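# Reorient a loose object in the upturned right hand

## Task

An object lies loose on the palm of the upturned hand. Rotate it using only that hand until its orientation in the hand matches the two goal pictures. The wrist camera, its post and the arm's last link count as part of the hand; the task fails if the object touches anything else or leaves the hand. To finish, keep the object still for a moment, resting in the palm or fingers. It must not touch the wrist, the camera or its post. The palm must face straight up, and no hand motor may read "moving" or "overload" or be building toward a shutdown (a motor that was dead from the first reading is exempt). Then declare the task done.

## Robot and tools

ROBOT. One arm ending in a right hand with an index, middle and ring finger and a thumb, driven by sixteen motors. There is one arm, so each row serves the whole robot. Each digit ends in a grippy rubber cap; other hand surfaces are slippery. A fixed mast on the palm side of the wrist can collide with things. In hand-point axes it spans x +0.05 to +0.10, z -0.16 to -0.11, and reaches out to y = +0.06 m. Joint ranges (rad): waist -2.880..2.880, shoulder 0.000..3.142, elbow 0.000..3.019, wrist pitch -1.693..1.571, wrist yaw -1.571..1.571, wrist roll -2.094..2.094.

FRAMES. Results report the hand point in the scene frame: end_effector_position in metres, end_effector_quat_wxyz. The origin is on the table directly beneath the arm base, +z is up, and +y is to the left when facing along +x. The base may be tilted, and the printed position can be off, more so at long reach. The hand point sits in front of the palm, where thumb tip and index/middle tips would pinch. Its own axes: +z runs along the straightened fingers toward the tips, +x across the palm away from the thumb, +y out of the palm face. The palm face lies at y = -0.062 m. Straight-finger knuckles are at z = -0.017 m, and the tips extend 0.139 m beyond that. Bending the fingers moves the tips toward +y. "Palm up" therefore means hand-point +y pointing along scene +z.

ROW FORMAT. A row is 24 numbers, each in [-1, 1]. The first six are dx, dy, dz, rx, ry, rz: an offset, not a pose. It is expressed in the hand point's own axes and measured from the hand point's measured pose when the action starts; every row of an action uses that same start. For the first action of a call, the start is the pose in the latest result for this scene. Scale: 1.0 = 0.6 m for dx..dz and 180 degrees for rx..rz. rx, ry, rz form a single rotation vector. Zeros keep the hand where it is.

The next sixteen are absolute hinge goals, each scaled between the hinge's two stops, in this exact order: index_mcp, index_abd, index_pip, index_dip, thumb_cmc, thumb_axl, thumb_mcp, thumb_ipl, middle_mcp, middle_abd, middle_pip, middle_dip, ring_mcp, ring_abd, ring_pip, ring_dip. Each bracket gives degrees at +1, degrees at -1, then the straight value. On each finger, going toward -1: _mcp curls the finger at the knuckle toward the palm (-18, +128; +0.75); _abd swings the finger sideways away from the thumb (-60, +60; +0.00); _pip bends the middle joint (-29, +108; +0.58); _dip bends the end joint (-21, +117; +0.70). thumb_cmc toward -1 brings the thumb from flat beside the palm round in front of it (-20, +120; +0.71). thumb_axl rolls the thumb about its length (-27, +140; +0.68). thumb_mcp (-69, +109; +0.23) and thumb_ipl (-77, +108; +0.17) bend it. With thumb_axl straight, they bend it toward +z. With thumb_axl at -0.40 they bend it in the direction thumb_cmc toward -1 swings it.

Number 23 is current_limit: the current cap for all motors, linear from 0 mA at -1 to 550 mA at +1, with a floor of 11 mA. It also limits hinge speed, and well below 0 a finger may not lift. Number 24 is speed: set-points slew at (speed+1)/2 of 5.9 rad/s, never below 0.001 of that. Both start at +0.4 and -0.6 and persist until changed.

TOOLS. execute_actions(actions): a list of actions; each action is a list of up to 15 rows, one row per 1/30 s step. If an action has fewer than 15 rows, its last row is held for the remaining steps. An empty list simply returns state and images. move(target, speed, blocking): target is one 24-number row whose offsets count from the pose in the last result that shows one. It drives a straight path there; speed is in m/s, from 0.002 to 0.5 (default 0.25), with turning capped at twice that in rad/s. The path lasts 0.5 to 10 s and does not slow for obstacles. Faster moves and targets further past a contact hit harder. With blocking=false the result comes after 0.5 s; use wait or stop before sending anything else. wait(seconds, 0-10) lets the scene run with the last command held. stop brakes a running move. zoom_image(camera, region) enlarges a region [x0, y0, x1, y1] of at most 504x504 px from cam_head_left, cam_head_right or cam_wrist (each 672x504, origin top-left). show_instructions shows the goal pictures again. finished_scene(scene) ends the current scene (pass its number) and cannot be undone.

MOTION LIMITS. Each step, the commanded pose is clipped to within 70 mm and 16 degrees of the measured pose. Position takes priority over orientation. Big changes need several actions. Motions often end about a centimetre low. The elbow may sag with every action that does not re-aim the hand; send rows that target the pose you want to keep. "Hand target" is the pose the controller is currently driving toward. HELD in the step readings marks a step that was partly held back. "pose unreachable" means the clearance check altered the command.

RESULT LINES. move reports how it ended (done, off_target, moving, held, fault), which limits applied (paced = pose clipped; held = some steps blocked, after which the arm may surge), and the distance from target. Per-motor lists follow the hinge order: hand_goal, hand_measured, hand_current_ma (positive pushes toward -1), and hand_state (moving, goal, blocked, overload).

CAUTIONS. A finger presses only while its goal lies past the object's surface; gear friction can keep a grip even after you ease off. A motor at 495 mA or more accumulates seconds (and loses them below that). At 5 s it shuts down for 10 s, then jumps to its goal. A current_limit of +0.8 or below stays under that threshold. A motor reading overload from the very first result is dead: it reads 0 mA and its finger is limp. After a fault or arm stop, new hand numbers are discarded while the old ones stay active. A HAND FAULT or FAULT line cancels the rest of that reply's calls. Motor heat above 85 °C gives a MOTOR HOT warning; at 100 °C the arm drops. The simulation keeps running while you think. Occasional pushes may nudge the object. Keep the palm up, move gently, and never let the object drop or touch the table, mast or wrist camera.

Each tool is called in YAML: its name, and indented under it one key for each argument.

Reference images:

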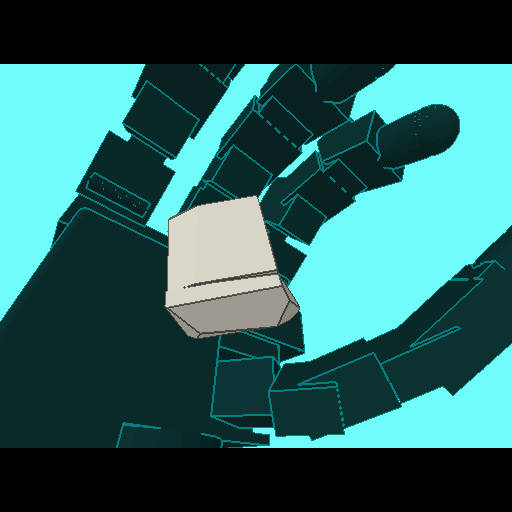

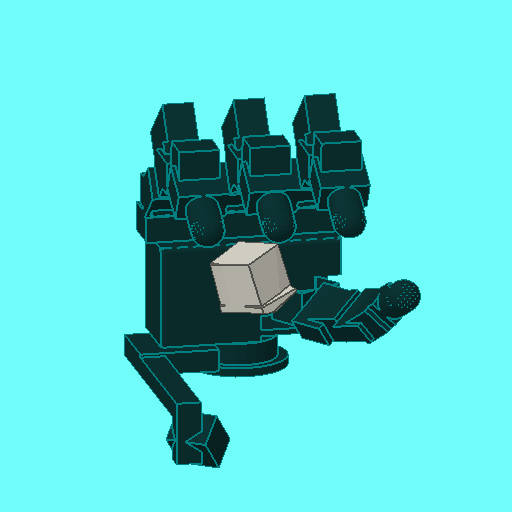

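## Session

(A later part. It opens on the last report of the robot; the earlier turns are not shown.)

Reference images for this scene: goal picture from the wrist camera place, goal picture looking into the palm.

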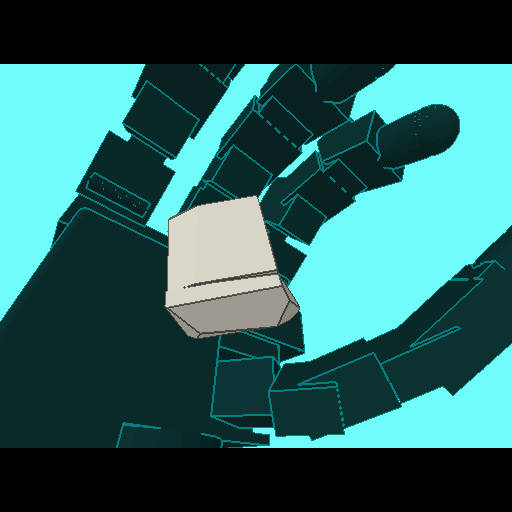

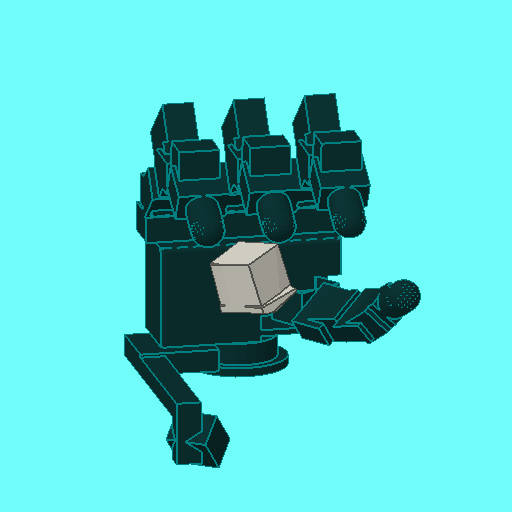

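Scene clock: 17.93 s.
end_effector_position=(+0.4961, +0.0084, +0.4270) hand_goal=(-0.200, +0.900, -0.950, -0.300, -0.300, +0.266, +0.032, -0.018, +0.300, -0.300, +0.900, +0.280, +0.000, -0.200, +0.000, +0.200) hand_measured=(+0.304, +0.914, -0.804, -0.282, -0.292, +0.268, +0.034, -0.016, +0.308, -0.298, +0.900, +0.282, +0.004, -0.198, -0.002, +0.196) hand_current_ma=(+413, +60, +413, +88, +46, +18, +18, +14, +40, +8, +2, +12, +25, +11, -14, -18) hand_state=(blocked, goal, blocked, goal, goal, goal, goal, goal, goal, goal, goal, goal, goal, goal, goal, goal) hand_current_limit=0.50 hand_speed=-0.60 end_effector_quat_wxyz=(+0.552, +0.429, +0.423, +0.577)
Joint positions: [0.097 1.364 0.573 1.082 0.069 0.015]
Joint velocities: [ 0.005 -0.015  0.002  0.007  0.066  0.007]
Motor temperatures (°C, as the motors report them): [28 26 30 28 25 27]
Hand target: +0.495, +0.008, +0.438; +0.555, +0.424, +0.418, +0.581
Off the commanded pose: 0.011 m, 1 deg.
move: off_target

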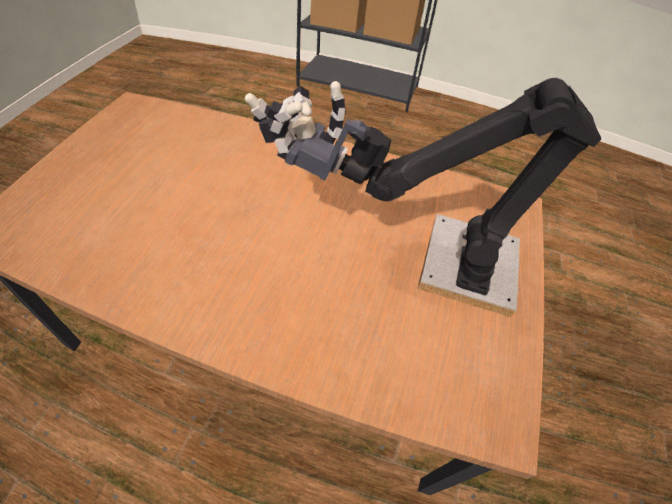

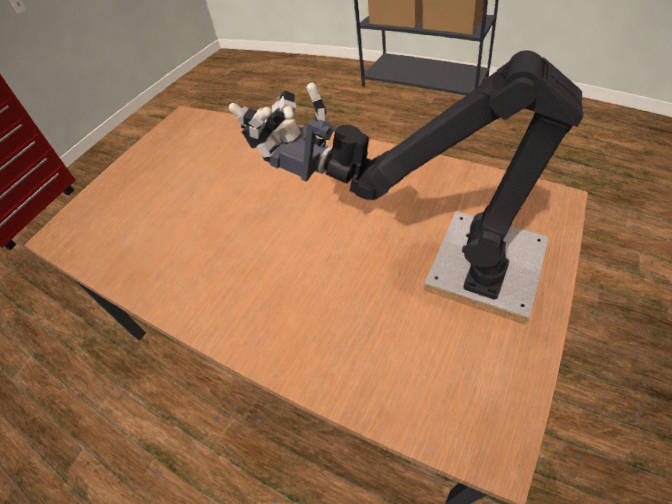

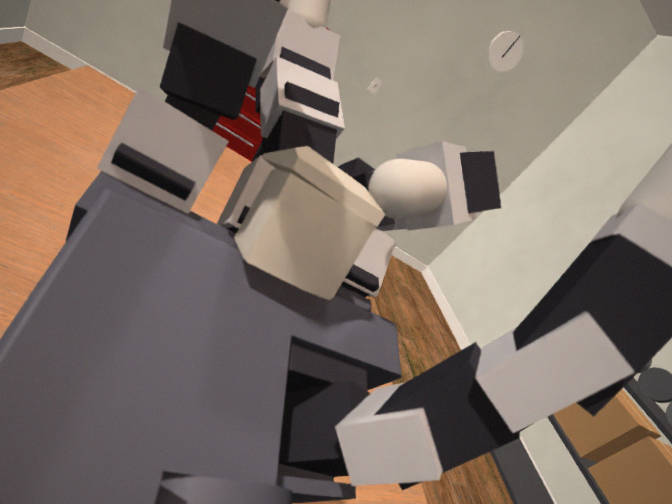

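move:
  target: [0,0.018,0.005,-0.006,0,0, 0.85,0.9,-1,-0.5, -0.3,0.266,0.032,-0.018, 0.3,-0.3,0.9,0.28, 0,-0.2,0,0.2, 0.5,-0.4]

move:
  target: [0,0.018,0.005,-0.006,0,0, -0.2,0.9,-1,-0.3, -0.3,0.266,0.032,-0.018, 0.1,-0.3,0.9,0.28, 0,-0.2,0,0.2, 0.6,-0.6]

Scene clock: 18.93 s.
end_effector_position=(+0.4961, +0.0084, +0.4270) hand_goal=(+0.850, +0.900, -1.000, -0.500, -0.300, +0.266, +0.032, -0.018, +0.300, -0.300, +0.900, +0.280, +0.000, -0.200, +0.000, +0.200) hand_measured=(+0.762, +0.868, -0.974, -0.468, -0.292, +0.268, +0.034, -0.016, +0.348, -0.302, +0.900, +0.282, +0.004, -0.198, -0.002, +0.196) hand_current_ma=(-411, -152, +145, +159, +46, +18, +18, +14, +259, -6, +2, +12, +25, +11, -14, -18) hand_state=(blocked, blocked, blocked, blocked, goal, goal, goal, goal, blocked, goal, goal, goal, goal, goal, goal, goal) hand_current_limit=0.50 hand_speed=-0.40 end_effector_quat_wxyz=(+0.552, +0.429, +0.423, +0.577)
Joint positions: [0.097 1.364 0.573 1.082 0.069 0.015]
Joint velocities: [-0.015  0.005  0.007 -0.002  0.022  0.022]
Motor temperatures (°C, as the motors report them): [28 26 30 28 25 27]
Hand target: +0.496, +0.008, +0.438; +0.556, +0.423, +0.417, +0.581
Off the commanded pose: 0.011 m, 1 deg.
move: off_target

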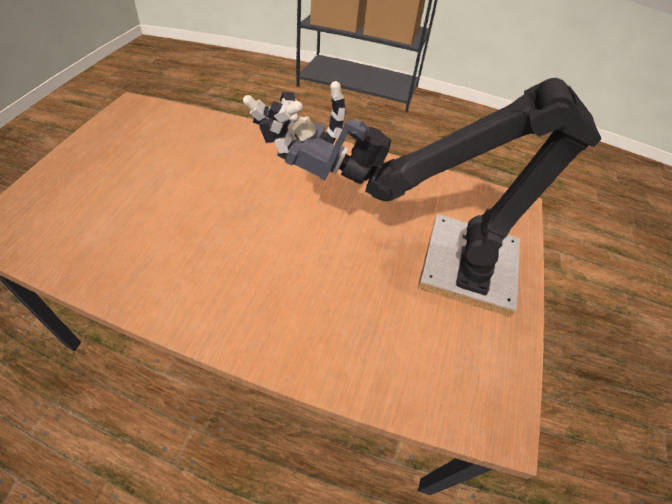

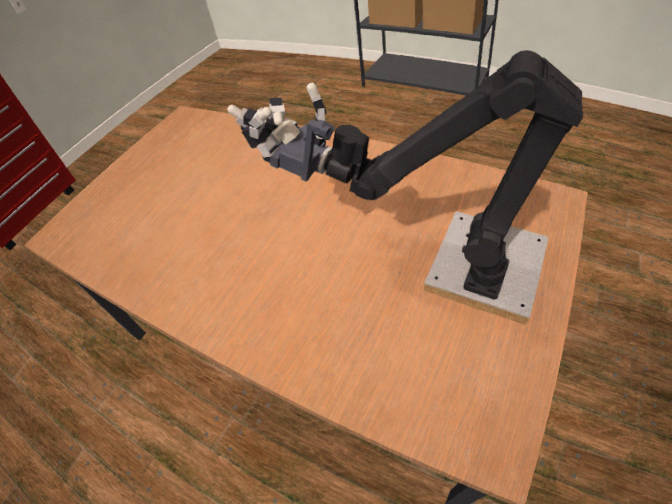

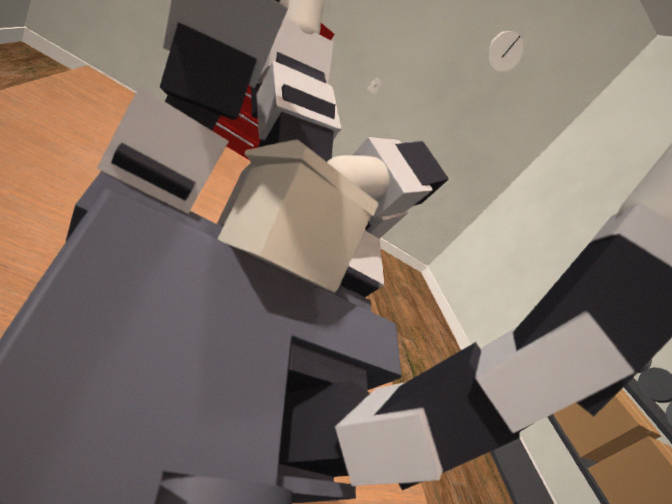

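Scene clock: 19.73 s.
end_effector_position=(+0.4961, +0.0084, +0.4270) hand_goal=(-0.200, +0.900, -1.000, -0.300, -0.300, +0.266, +0.032, -0.018, +0.100, -0.300, +0.900, +0.280, +0.000, -0.200, +0.000, +0.200) hand_measured=(+0.536, +0.924, -0.966, -0.284, -0.292, +0.268, +0.034, -0.016, +0.118, -0.302, +0.900, +0.282, +0.004, -0.198, -0.002, +0.196) hand_current_ma=(+438, +113, +182, +79, +46, +18, +18, +14, +98, -9, +3, +12, +25, +11, -14, -18) hand_state=(blocked, blocked, blocked, goal, goal, goal, goal, goal, goal, goal, goal, goal, goal, goal, goal, goal) hand_current_limit=0.60 hand_speed=-0.60 end_effector_quat_wxyz=(+0.552, +0.429, +0.423, +0.577)
Joint positions: [0.097 1.364 0.573 1.082 0.069 0.015]
Joint velocities: [-0.005  0.015  0.002  0.002  0.022  0.081]
Motor temperatures (°C, as the motors report them): [28 26 30 28 25 27]
Hand target: +0.496, +0.008, +0.438; +0.556, +0.423, +0.417, +0.581
Off the commanded pose: 0.011 m, 1 deg.
move: off_target

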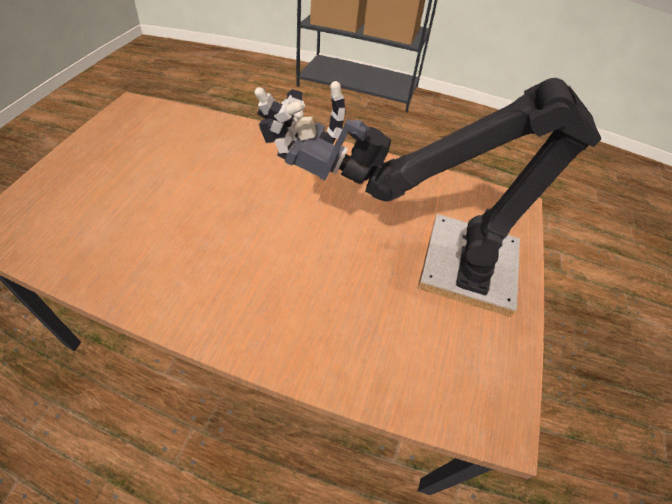

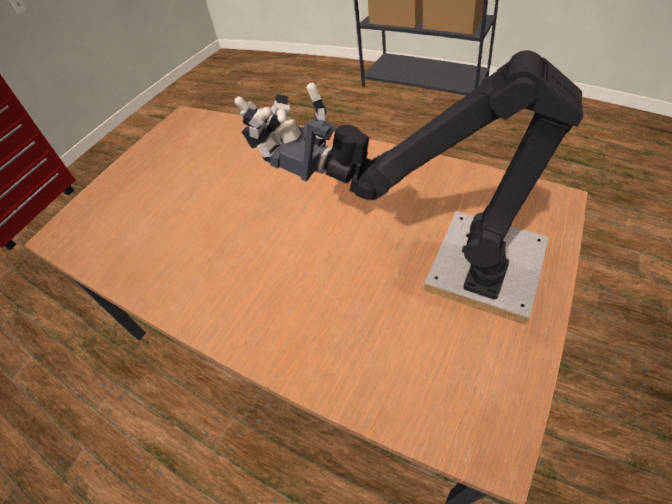

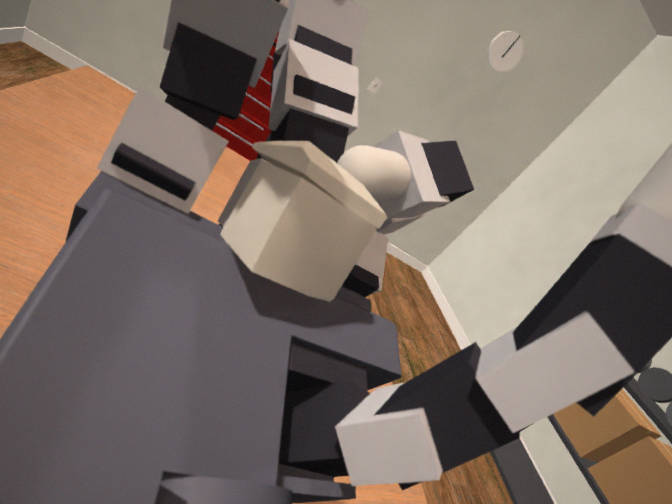

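Extend the dip to drag the cap up.

move:
  target: [0,0.018,0.005,-0.006,0,0, -0.2,0.9,-0.9,0.1, -0.3,0.266,0.032,-0.018, -0.2,-0.3,0.9,0.28, 0,-0.2,0,0.2, 0.6,-0.7]

Scene clock: 21.13 s.
end_effector_position=(+0.4961, +0.0084, +0.4270) hand_goal=(-0.200, +0.900, -0.900, +0.100, -0.300, +0.266, +0.032, -0.018, -0.200, -0.300, +0.900, +0.280, +0.000, -0.200, +0.000, +0.200) hand_measured=(-0.198, +0.906, -0.900, +0.102, -0.292, +0.268, +0.034, -0.016, -0.190, -0.302, +0.900, +0.282, +0.004, -0.198, -0.002, +0.196) hand_current_ma=(+9, +23, +5, +11, +46, +18, +18, +14, +50, -9, +3, +12, +25, +11, -14, -18) hand_state=(goal, goal, goal, goal, goal, goal, goal, goal, goal, goal, goal, goal, goal, goal, goal, goal) hand_current_limit=0.60 hand_speed=-0.70 end_effector_quat_wxyz=(+0.552, +0.429, +0.423, +0.577)
Joint positions: [0.097 1.364 0.573 1.082 0.069 0.015]
Joint velocities: [ 0.005  0.015 -0.002 -0.017 -0.051 -0.022]
Motor temperatures (°C, as the motors report them): [28 26 30 28 25 27]
Hand target: +0.496, +0.008, +0.438; +0.556, +0.423, +0.417, +0.581
Off the commanded pose: 0.011 m, 1 deg.
move: off_target

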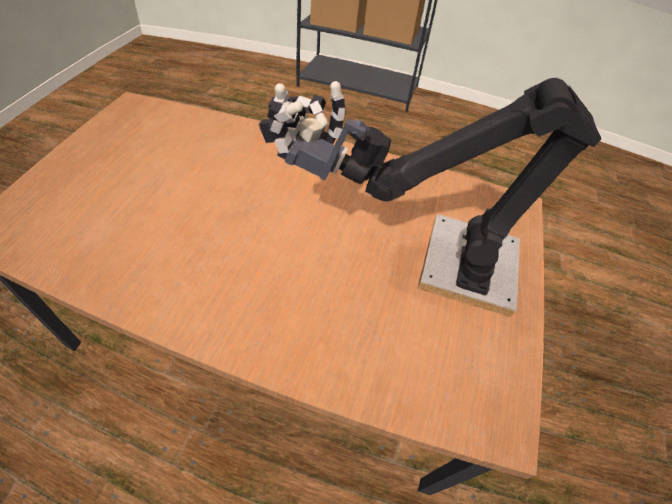

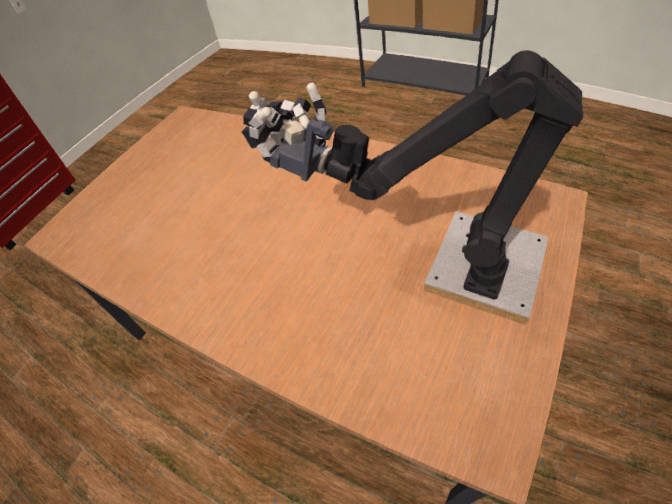

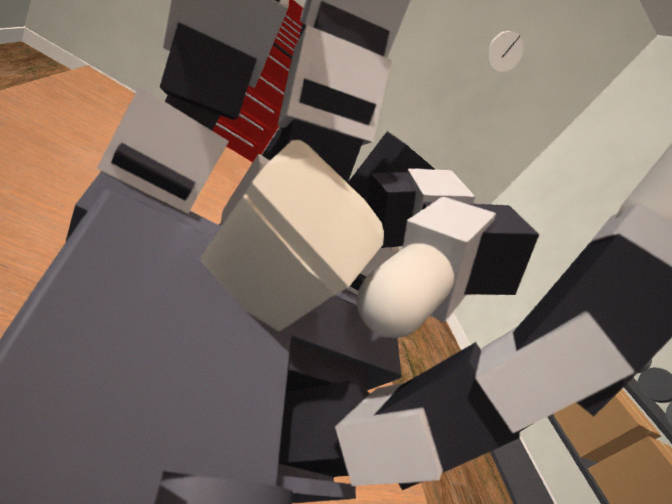

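move:
  target: [0,0.018,0.005,-0.006,0,0, 0.1,0,-0.95,-0.5, 0.2,0.266,0.032,-0.018, -0.2,0,0.6,0.28, 0,-0.2,0,0.2, 0.5,-0.4]

move:
  target: [0,0.018,0.005,-0.006,0,0, 0.0,0.7,-0.95,-0.5, 0.2,0.266,0.032,-0.018, -0.2,0,0.6,0.28, 0,-0.2,0,0.2, 0.5,-0.4]

move:
  target: [0,0.018,0.005,-0.006,0,0, -0.5,0.9,-0.95,0, 0.2,0.266,0.032,-0.018, -0.2,0,0.6,0.28, 0,-0.2,0,0.2, 0.5,-0.6]

Scene clock: 22.20 s.
end_effector_position=(+0.4961, +0.0084, +0.4270) hand_goal=(+0.100, +0.000, -0.950, -0.500, +0.200, +0.266, +0.032, -0.018, -0.200, +0.000, +0.600, +0.280, +0.000, -0.200, +0.000, +0.200) hand_measured=(+0.100, +0.004, -0.950, -0.498, +0.206, +0.268, +0.034, -0.016, -0.194, -0.002, +0.604, +0.282, +0.004, -0.198, -0.002, +0.196) hand_current_ma=(-1, +14, +0, +15, +33, +15, +14, +13, +37, -13, +20, +12, +25, +11, -14, -18) hand_state=(goal, goal, goal, goal, goal, goal, goal, goal, goal, goal, goal, goal, goal, goal, goal, goal) hand_current_limit=0.50 hand_speed=-0.40 end_effector_quat_wxyz=(+0.552, +0.429, +0.423, +0.577)
Joint positions: [0.097 1.364 0.573 1.082 0.069 0.015]
Joint velocities: [-0.005 -0.024 -0.007 -0.017 -0.007 -0.022]
Motor temperatures (°C, as the motors report them): [28 26 30 28 25 27]
Hand target: +0.496, +0.008, +0.438; +0.556, +0.423, +0.417, +0.581
Off the commanded pose: 0.011 m, 1 deg.
move: off_target

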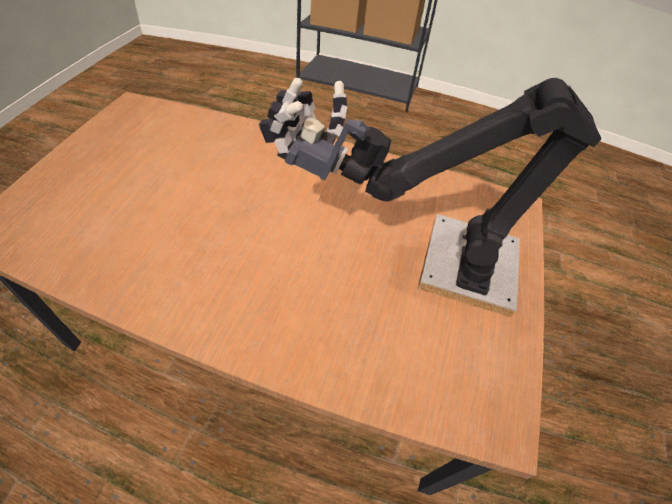

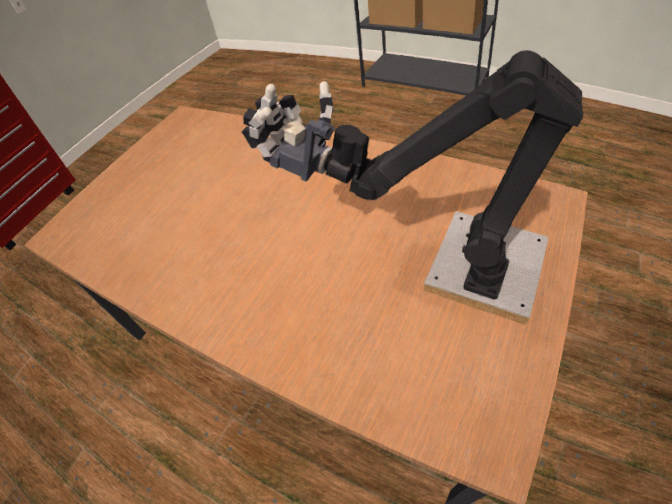

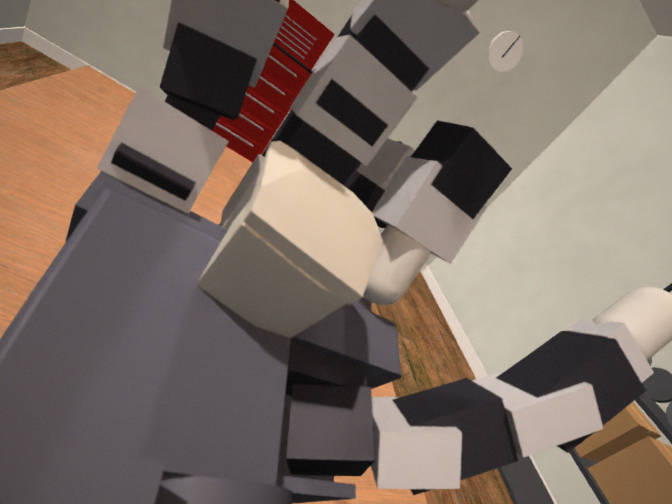

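Scene clock: 22.93 s.
end_effector_position=(+0.4961, +0.0084, +0.4270) hand_goal=(+0.000, +0.700, -0.950, -0.500, +0.200, +0.266, +0.032, -0.018, -0.200, +0.000, +0.600, +0.280, +0.000, -0.200, +0.000, +0.200) hand_measured=(+0.006, +0.698, -0.950, -0.498, +0.206, +0.268, +0.034, -0.016, -0.194, -0.002, +0.604, +0.282, +0.004, -0.198, -0.002, +0.196) hand_current_ma=(+33, -12, +0, +14, +33, +15, +14, +13, +37, -13, +20, +12, +25, +11, -14, -18) hand_state=(goal, goal, goal, goal, goal, goal, goal, goal, goal, goal, goal, goal, goal, goal, goal, goal) hand_current_limit=0.50 hand_speed=-0.40 end_effector_quat_wxyz=(+0.552, +0.429, +0.423, +0.577)
Joint positions: [0.097 1.364 0.573 1.082 0.069 0.015]
Joint velocities: [-0.005 -0.005 -0.002 -0.002 -0.037 -0.022]
Motor temperatures (°C, as the motors report them): [28 26 30 28 25 27]
Hand target: +0.496, +0.008, +0.438; +0.556, +0.423, +0.417, +0.581
Off the commanded pose: 0.011 m, 1 deg.
move: off_target

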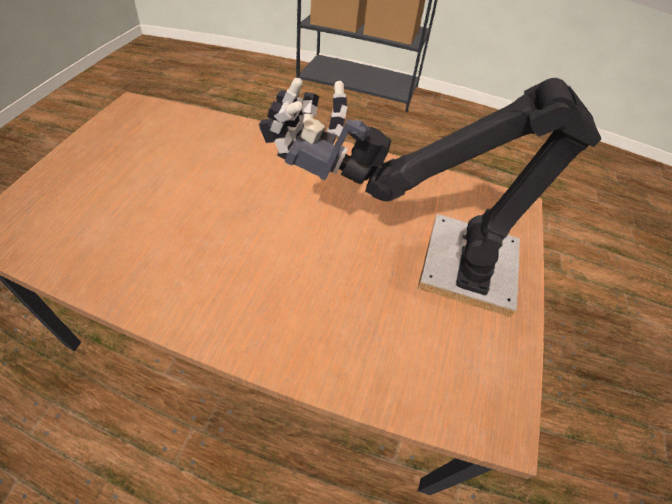

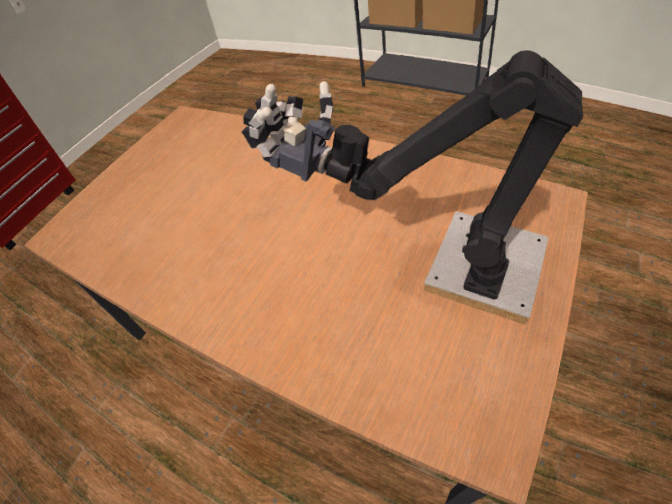

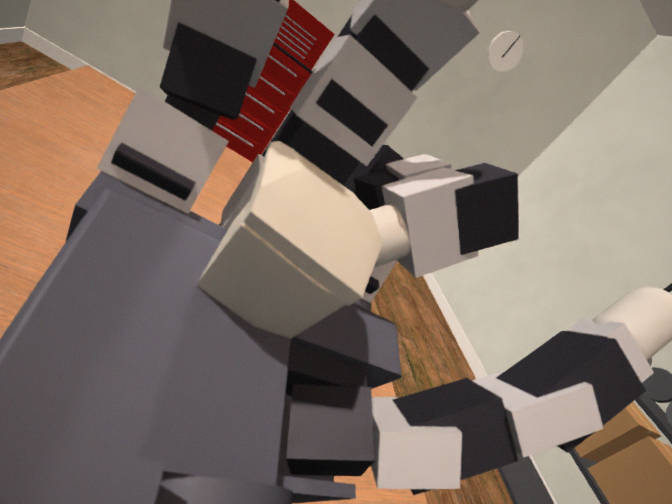

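Scene clock: 23.73 s.
end_effector_position=(+0.4961, +0.0084, +0.4270) hand_goal=(-0.500, +0.900, -0.950, +0.000, +0.200, +0.266, +0.032, -0.018, -0.200, +0.000, +0.600, +0.280, +0.000, -0.200, +0.000, +0.200) hand_measured=(-0.408, +0.916, -0.950, -0.022, +0.206, +0.268, +0.034, -0.016, -0.194, -0.002, +0.604, +0.282, +0.004, -0.198, -0.002, +0.196) hand_current_ma=(+412, +74, +0, -108, +33, +15, +14, +13, +37, -13, +20, +12, +25, +11, -14, -18) hand_state=(blocked, goal, goal, blocked, goal, goal, goal, goal, goal, goal, goal, goal, goal, goal, goal, goal) hand_current_limit=0.50 hand_speed=-0.60 end_effector_quat_wxyz=(+0.552, +0.429, +0.423, +0.577)
Joint positions: [0.097 1.364 0.573 1.082 0.069 0.015]
Joint velocities: [-0.015  0.015  0.017 -0.017 -0.051  0.022]
Motor temperatures (°C, as the motors report them): [28 26 30 28 25 27]
Hand target: +0.496, +0.008, +0.438; +0.556, +0.423, +0.417, +0.581
Off the commanded pose: 0.011 m, 1 deg.
move: off_target

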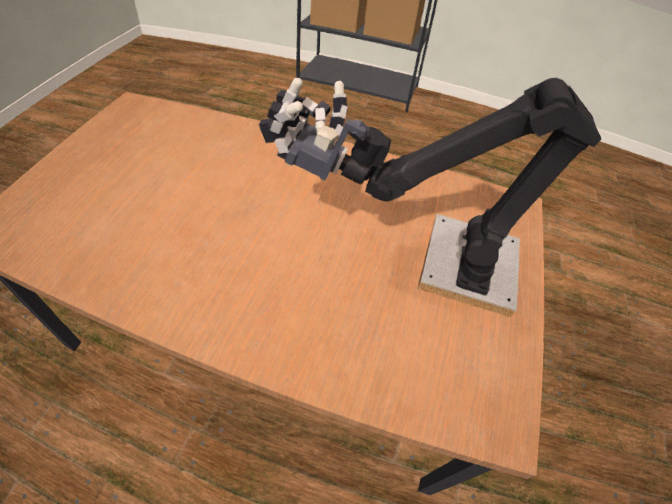

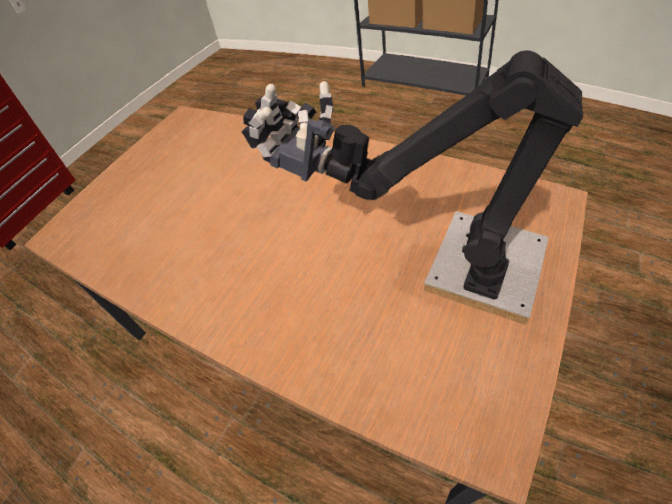

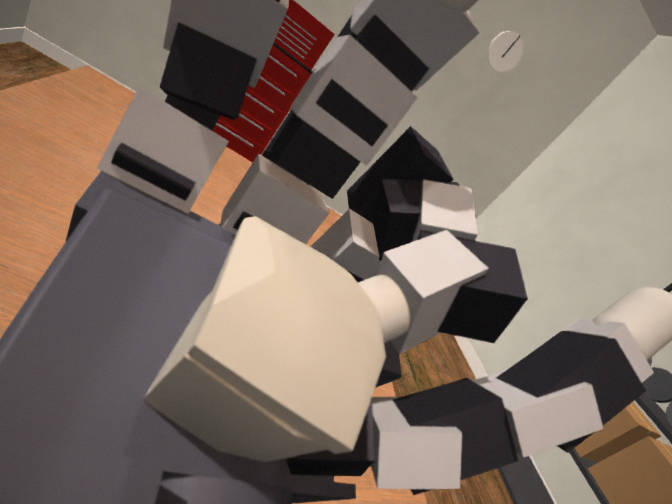

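Now tilt forward so it pivots about the index tip.

move:
  target: [0,0.03,0,0.2,0,0, -0.42,0.9,-0.95,0, 0.2,0.266,0.032,-0.018, -0.3,0,0.6,0.28, -0.3,0,0.6,0.2, 0.5,-0.6]

Scene clock: 25.47 s.
end_effector_position=(+0.4830, +0.0097, +0.3976) hand_goal=(-0.420, +0.900, -0.950, +0.000, +0.200, +0.266, +0.032, -0.018, -0.300, +0.000, +0.600, +0.280, -0.300, +0.000, +0.600, +0.200) hand_measured=(-0.404, +0.914, -0.950, -0.010, +0.206, +0.268, +0.034, -0.016, -0.294, -0.002, +0.602, +0.282, -0.294, -0.004, +0.600, +0.198) hand_current_ma=(+88, +66, -2, -48, +36, +15, +10, +13, +34, -13, +15, +12, +34, -15, -4, -14) hand_state=(goal, goal, goal, goal, goal, goal, goal, goal, goal, goal, goal, goal, goal, goal, goal, goal) hand_current_limit=0.50 hand_speed=-0.60 end_effector_quat_wxyz=(+0.379, +0.583, +0.601, +0.393)
Joint positions: [ 0.097  0.92   0.687 -0.172  0.047  0.028]
Joint velocities: [ 0.005 -0.015 -0.002 -0.002 -0.037 -0.022]
Motor temperatures (°C, as the motors report them): [28 26 31 28 25 27]
Hand target: +0.488, +0.008, +0.443; +0.395, +0.575, +0.583, +0.416
Off the commanded pose: 0.048 m, 4 deg.
move: off_target

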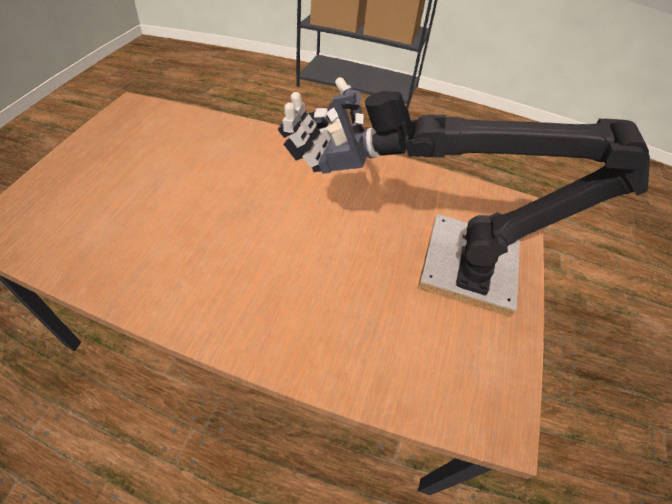

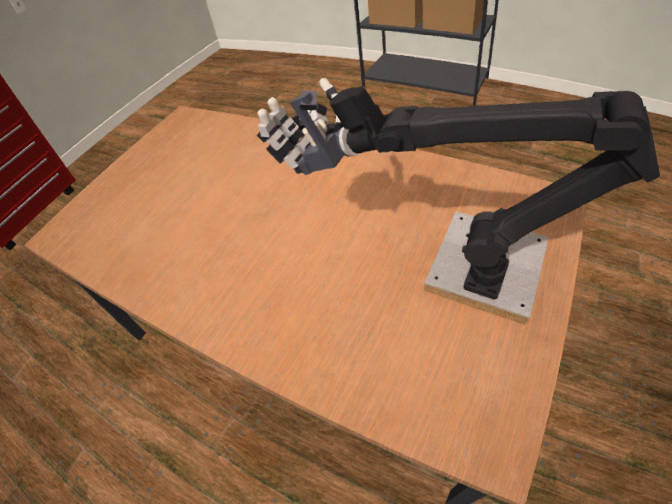

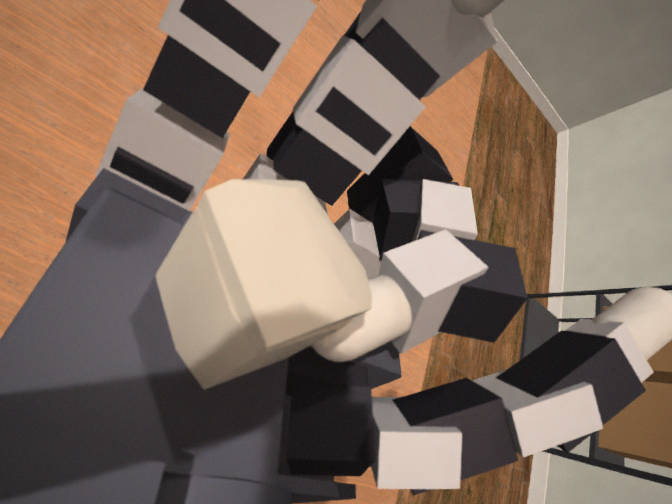

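move:
  target: [0,0.07,-0.02,0.0,0,0.1, -0.42,0.9,-0.95,0, 0.2,0.266,0.032,-0.018, -0.2,0,0.6,0.28, -0.3,0,0.6,0.2, 0.5,-0.6]

Scene clock: 26.80 s.
end_effector_position=(+0.4794, +0.0059, +0.3970) hand_goal=(-0.420, +0.900, -0.950, +0.000, +0.200, +0.266, +0.032, -0.018, -0.200, +0.000, +0.600, +0.280, -0.300, +0.000, +0.600, +0.200) hand_measured=(-0.404, +0.914, -0.950, -0.010, +0.208, +0.268, +0.034, -0.016, -0.190, -0.002, +0.602, +0.282, -0.292, -0.002, +0.600, +0.198) hand_current_ma=(+88, +66, -3, -48, +38, +15, +8, +12, +55, -7, +14, +12, +39, -8, -2, -14) hand_state=(goal, goal, goal, goal, goal, goal, goal, goal, goal, goal, goal, goal, goal, goal, goal, goal) hand_current_limit=0.50 hand_speed=-0.60 end_effector_quat_wxyz=(+0.304, +0.680, +0.518, +0.421)
Joint positions: [ 0.17   0.92   0.754 -0.305  0.118  0.36 ]
Joint velocities: [-0.015  0.005  0.007 -0.002 -0.051  0.022]
Motor temperatures (°C, as the motors report them): [28 26 31 28 25 27]
Hand target: +0.486, +0.009, +0.440; +0.313, +0.670, +0.503, +0.448
Off the commanded pose: 0.045 m, 4 deg.
move: off_target

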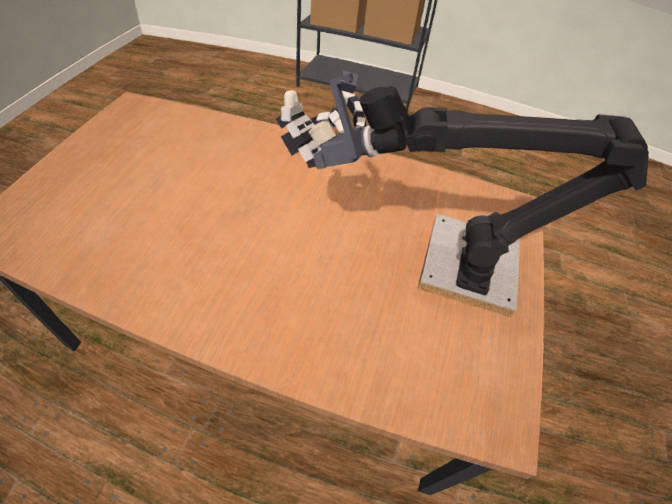

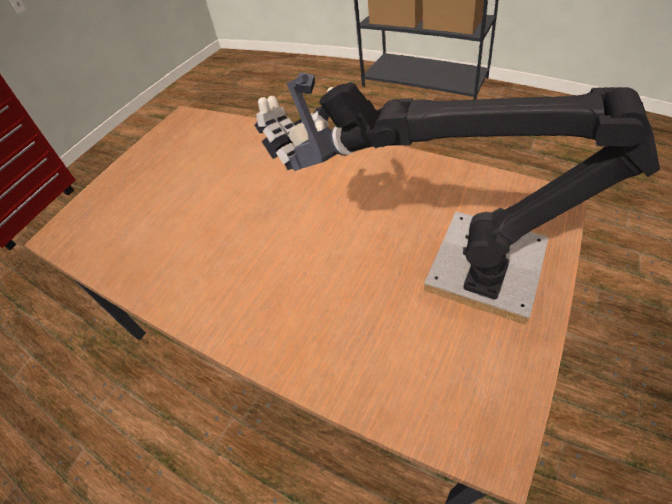

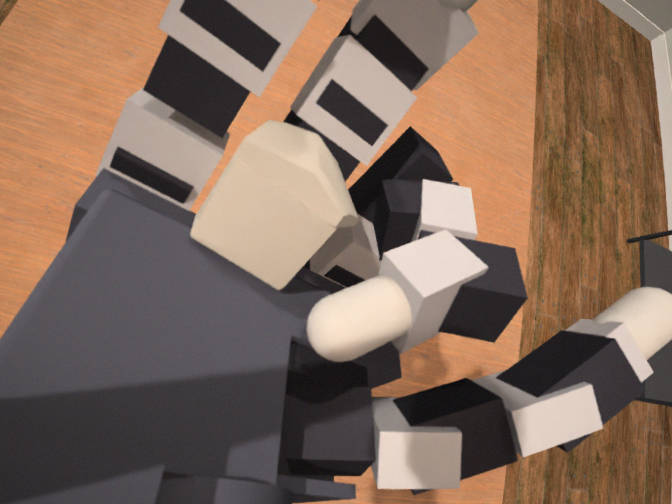

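move:
  target: [0.02,0.07,-0.02,-0.02,0,-0.1, -0.3,0,-0.7,0, 0.2,0.266,0.032,-0.018, -0.2,0,0.6,0.28, -0.1,0,0.6,0.2, 0.5,-0.6]

move:
  target: [0,0.05,0,-0.24,0,0, 0.1,0,-0.95,-0.5, 0.2,0.266,0.032,-0.018, -0.2,0,0.6,0.28, -0.1,0,0.6,0.2, 0.5,-0.6]

move:
  target: [0,0.02,0.005,-0.008,0,0, 0.1,0,-0.95,-0.5, 0.2,0.266,0.032,-0.018, -0.6,0,0.8,0.28, -0.1,0,0.6,0.2, 0.5,-0.6]

Scene clock: 28.27 s.
end_effector_position=(+0.4863, +0.0068, +0.4059) hand_goal=(-0.300, +0.000, -0.700, +0.000, +0.200, +0.266, +0.032, -0.018, -0.200, +0.000, +0.600, +0.280, -0.100, +0.000, +0.600, +0.200) hand_measured=(-0.298, +0.004, -0.706, -0.004, +0.208, +0.268, +0.034, -0.016, -0.190, -0.002, +0.602, +0.282, -0.092, -0.002, +0.600, +0.198) hand_current_ma=(+12, +14, -31, -21, +40, +15, +7, +12, +55, -6, +14, +12, +46, -7, +1, -13) hand_state=(goal, goal, goal, goal, goal, goal, goal, goal, goal, goal, goal, goal, goal, goal, goal, goal) hand_current_limit=0.50 hand_speed=-0.60 end_effector_quat_wxyz=(+0.366, +0.595, +0.614, +0.367)
Joint positions: [ 0.091  0.92   0.754 -0.305  0.055  0.019]
Joint velocities: [-0.034 -0.005 -0.017 -0.012  0.022 -0.007]
Motor temperatures (°C, as the motors report them): [28 26 32 28 25 27]
Hand target: +0.488, +0.005, +0.440; +0.387, +0.582, +0.604, +0.384
Off the commanded pose: 0.035 m, 4 deg.
move: off_target

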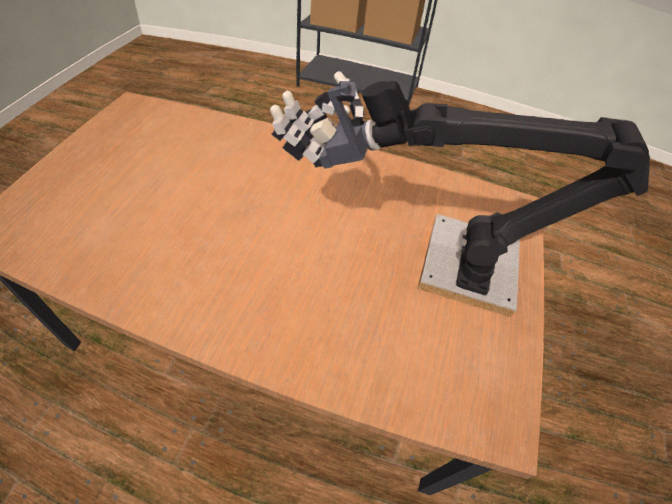

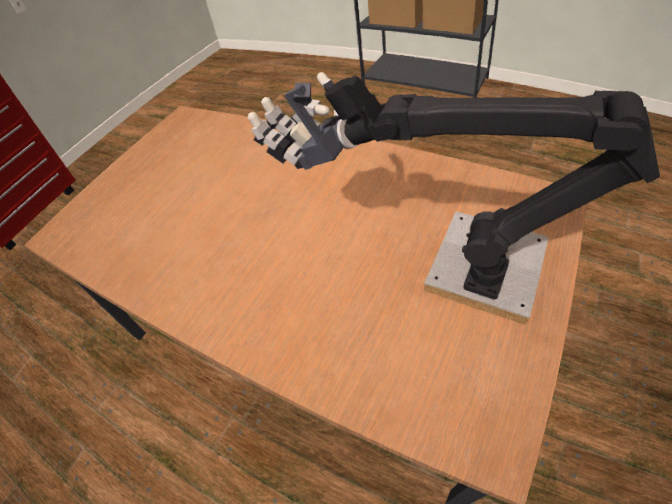

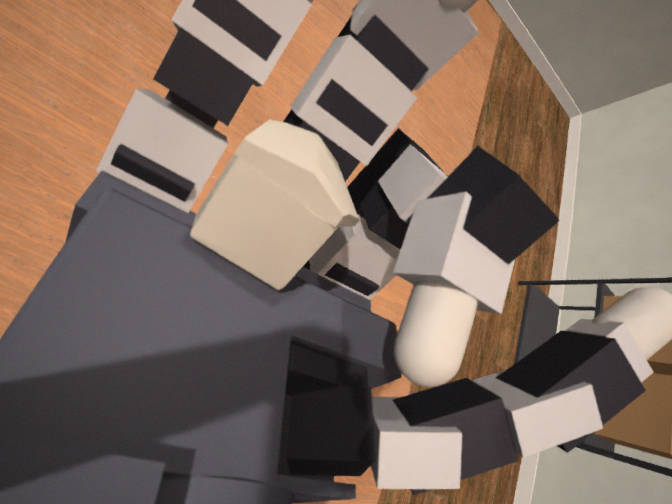

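Scene clock: 30.30 s.
end_effector_position=(+0.5018, +0.0098, +0.4205) hand_goal=(+0.100, +0.000, -0.950, -0.500, +0.200, +0.266, +0.032, -0.018, -0.200, +0.000, +0.600, +0.280, -0.100, +0.000, +0.600, +0.200) hand_measured=(+0.104, +0.004, -0.950, -0.498, +0.208, +0.268, +0.034, -0.016, -0.190, -0.002, +0.602, +0.282, -0.090, -0.002, +0.600, +0.198) hand_current_ma=(+25, +14, +0, +13, +40, +15, +7, +12, +48, -6, +14, +12, +49, -7, +1, -13) hand_state=(goal, goal, goal, goal, goal, goal, goal, goal, goal, goal, goal, goal, goal, goal, goal, goal) hand_current_limit=0.50 hand_speed=-0.60 end_effector_quat_wxyz=(+0.545, +0.435, +0.443, +0.564)
Joint positions: [0.091 1.352 0.573 1.022 0.054 0.   ]
Joint velocities: [-0.015 -0.005 -0.012  0.002 -0.007 -0.037]
Motor temperatures (°C, as the motors report them): [28 26 32 28 25 27]
Hand target: +0.500, +0.007, +0.433; +0.558, +0.423, +0.433, +0.569
Off the commanded pose: 0.012 m, 3 deg.
move: off_target

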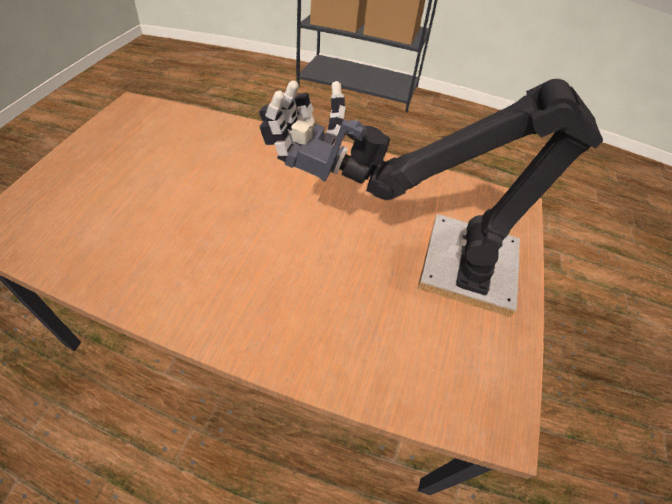

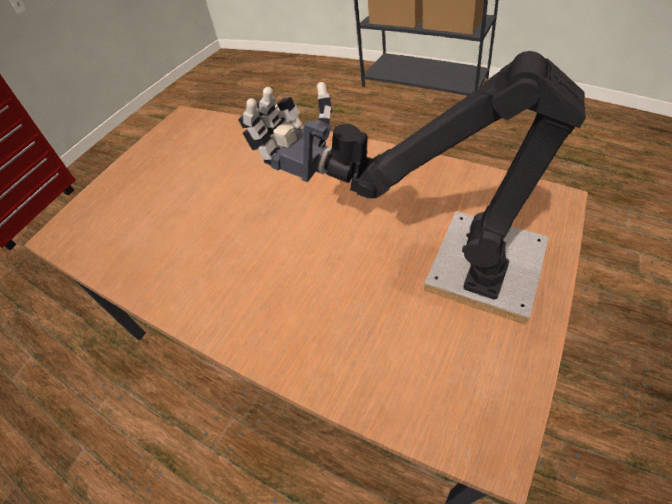

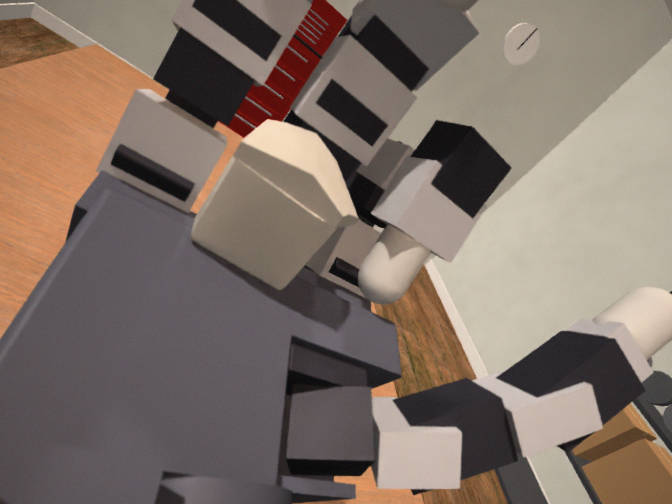

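Scene clock: 31.00 s.
end_effector_position=(+0.5018, +0.0098, +0.4205) hand_goal=(+0.100, +0.000, -0.950, -0.500, +0.200, +0.266, +0.032, -0.018, -0.600, +0.000, +0.800, +0.280, -0.100, +0.000, +0.600, +0.200) hand_measured=(+0.104, +0.004, -0.950, -0.498, +0.208, +0.268, +0.034, -0.016, -0.600, +0.000, +0.798, +0.282, -0.090, -0.002, +0.600, +0.198) hand_current_ma=(+25, +14, +0, +13, +40, +15, +7, +12, -2, -3, -7, +12, +49, -7, +1, -13) hand_state=(goal, goal, goal, goal, goal, goal, goal, goal, goal, goal, goal, goal, goal, goal, goal, goal) hand_current_limit=0.50 hand_speed=-0.60 end_effector_quat_wxyz=(+0.545, +0.435, +0.443, +0.564)
Joint positions: [0.091 1.352 0.573 1.022 0.054 0.   ]
Joint velocities: [-0.015  0.005 -0.012  0.002  0.037  0.051]
Motor temperatures (°C, as the motors report them): [28 26 32 28 25 27]
Hand target: +0.502, +0.010, +0.433; +0.550, +0.428, +0.436, +0.569
Off the commanded pose: 0.012 m, 1 deg.
move: off_target

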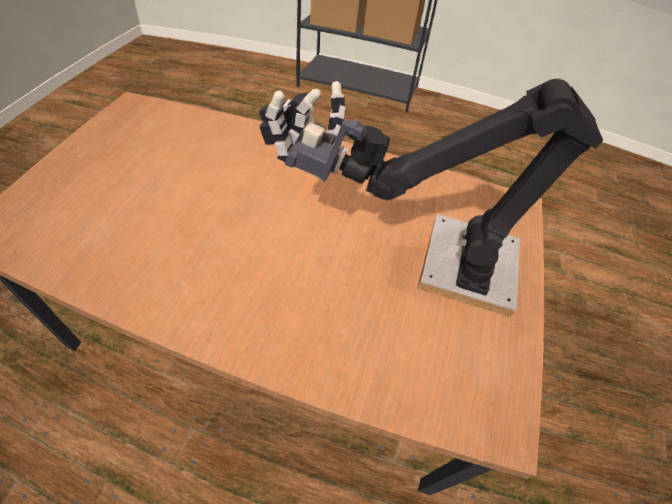

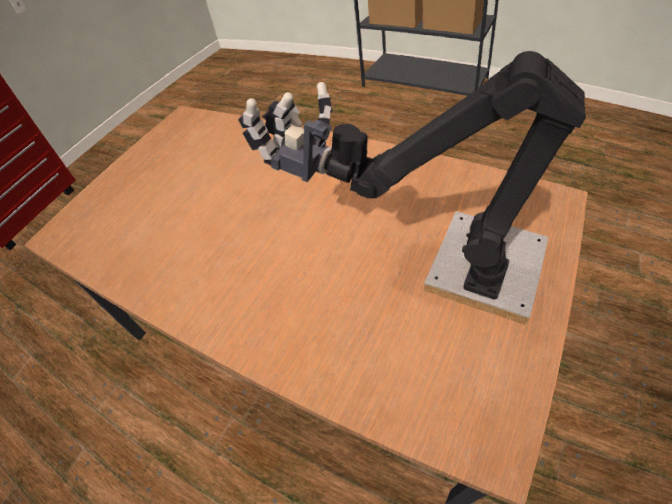

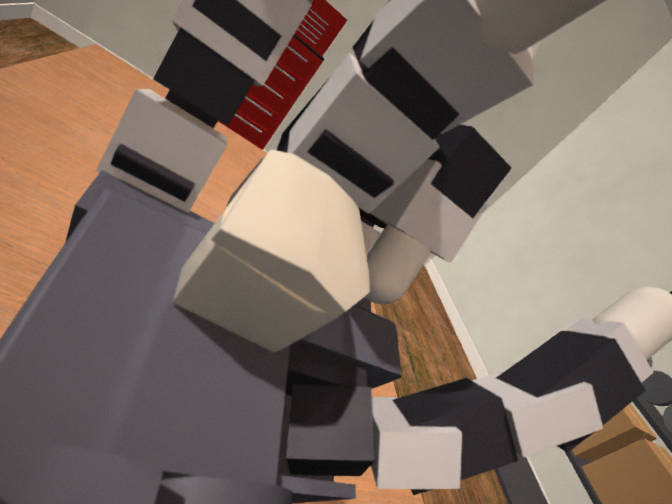

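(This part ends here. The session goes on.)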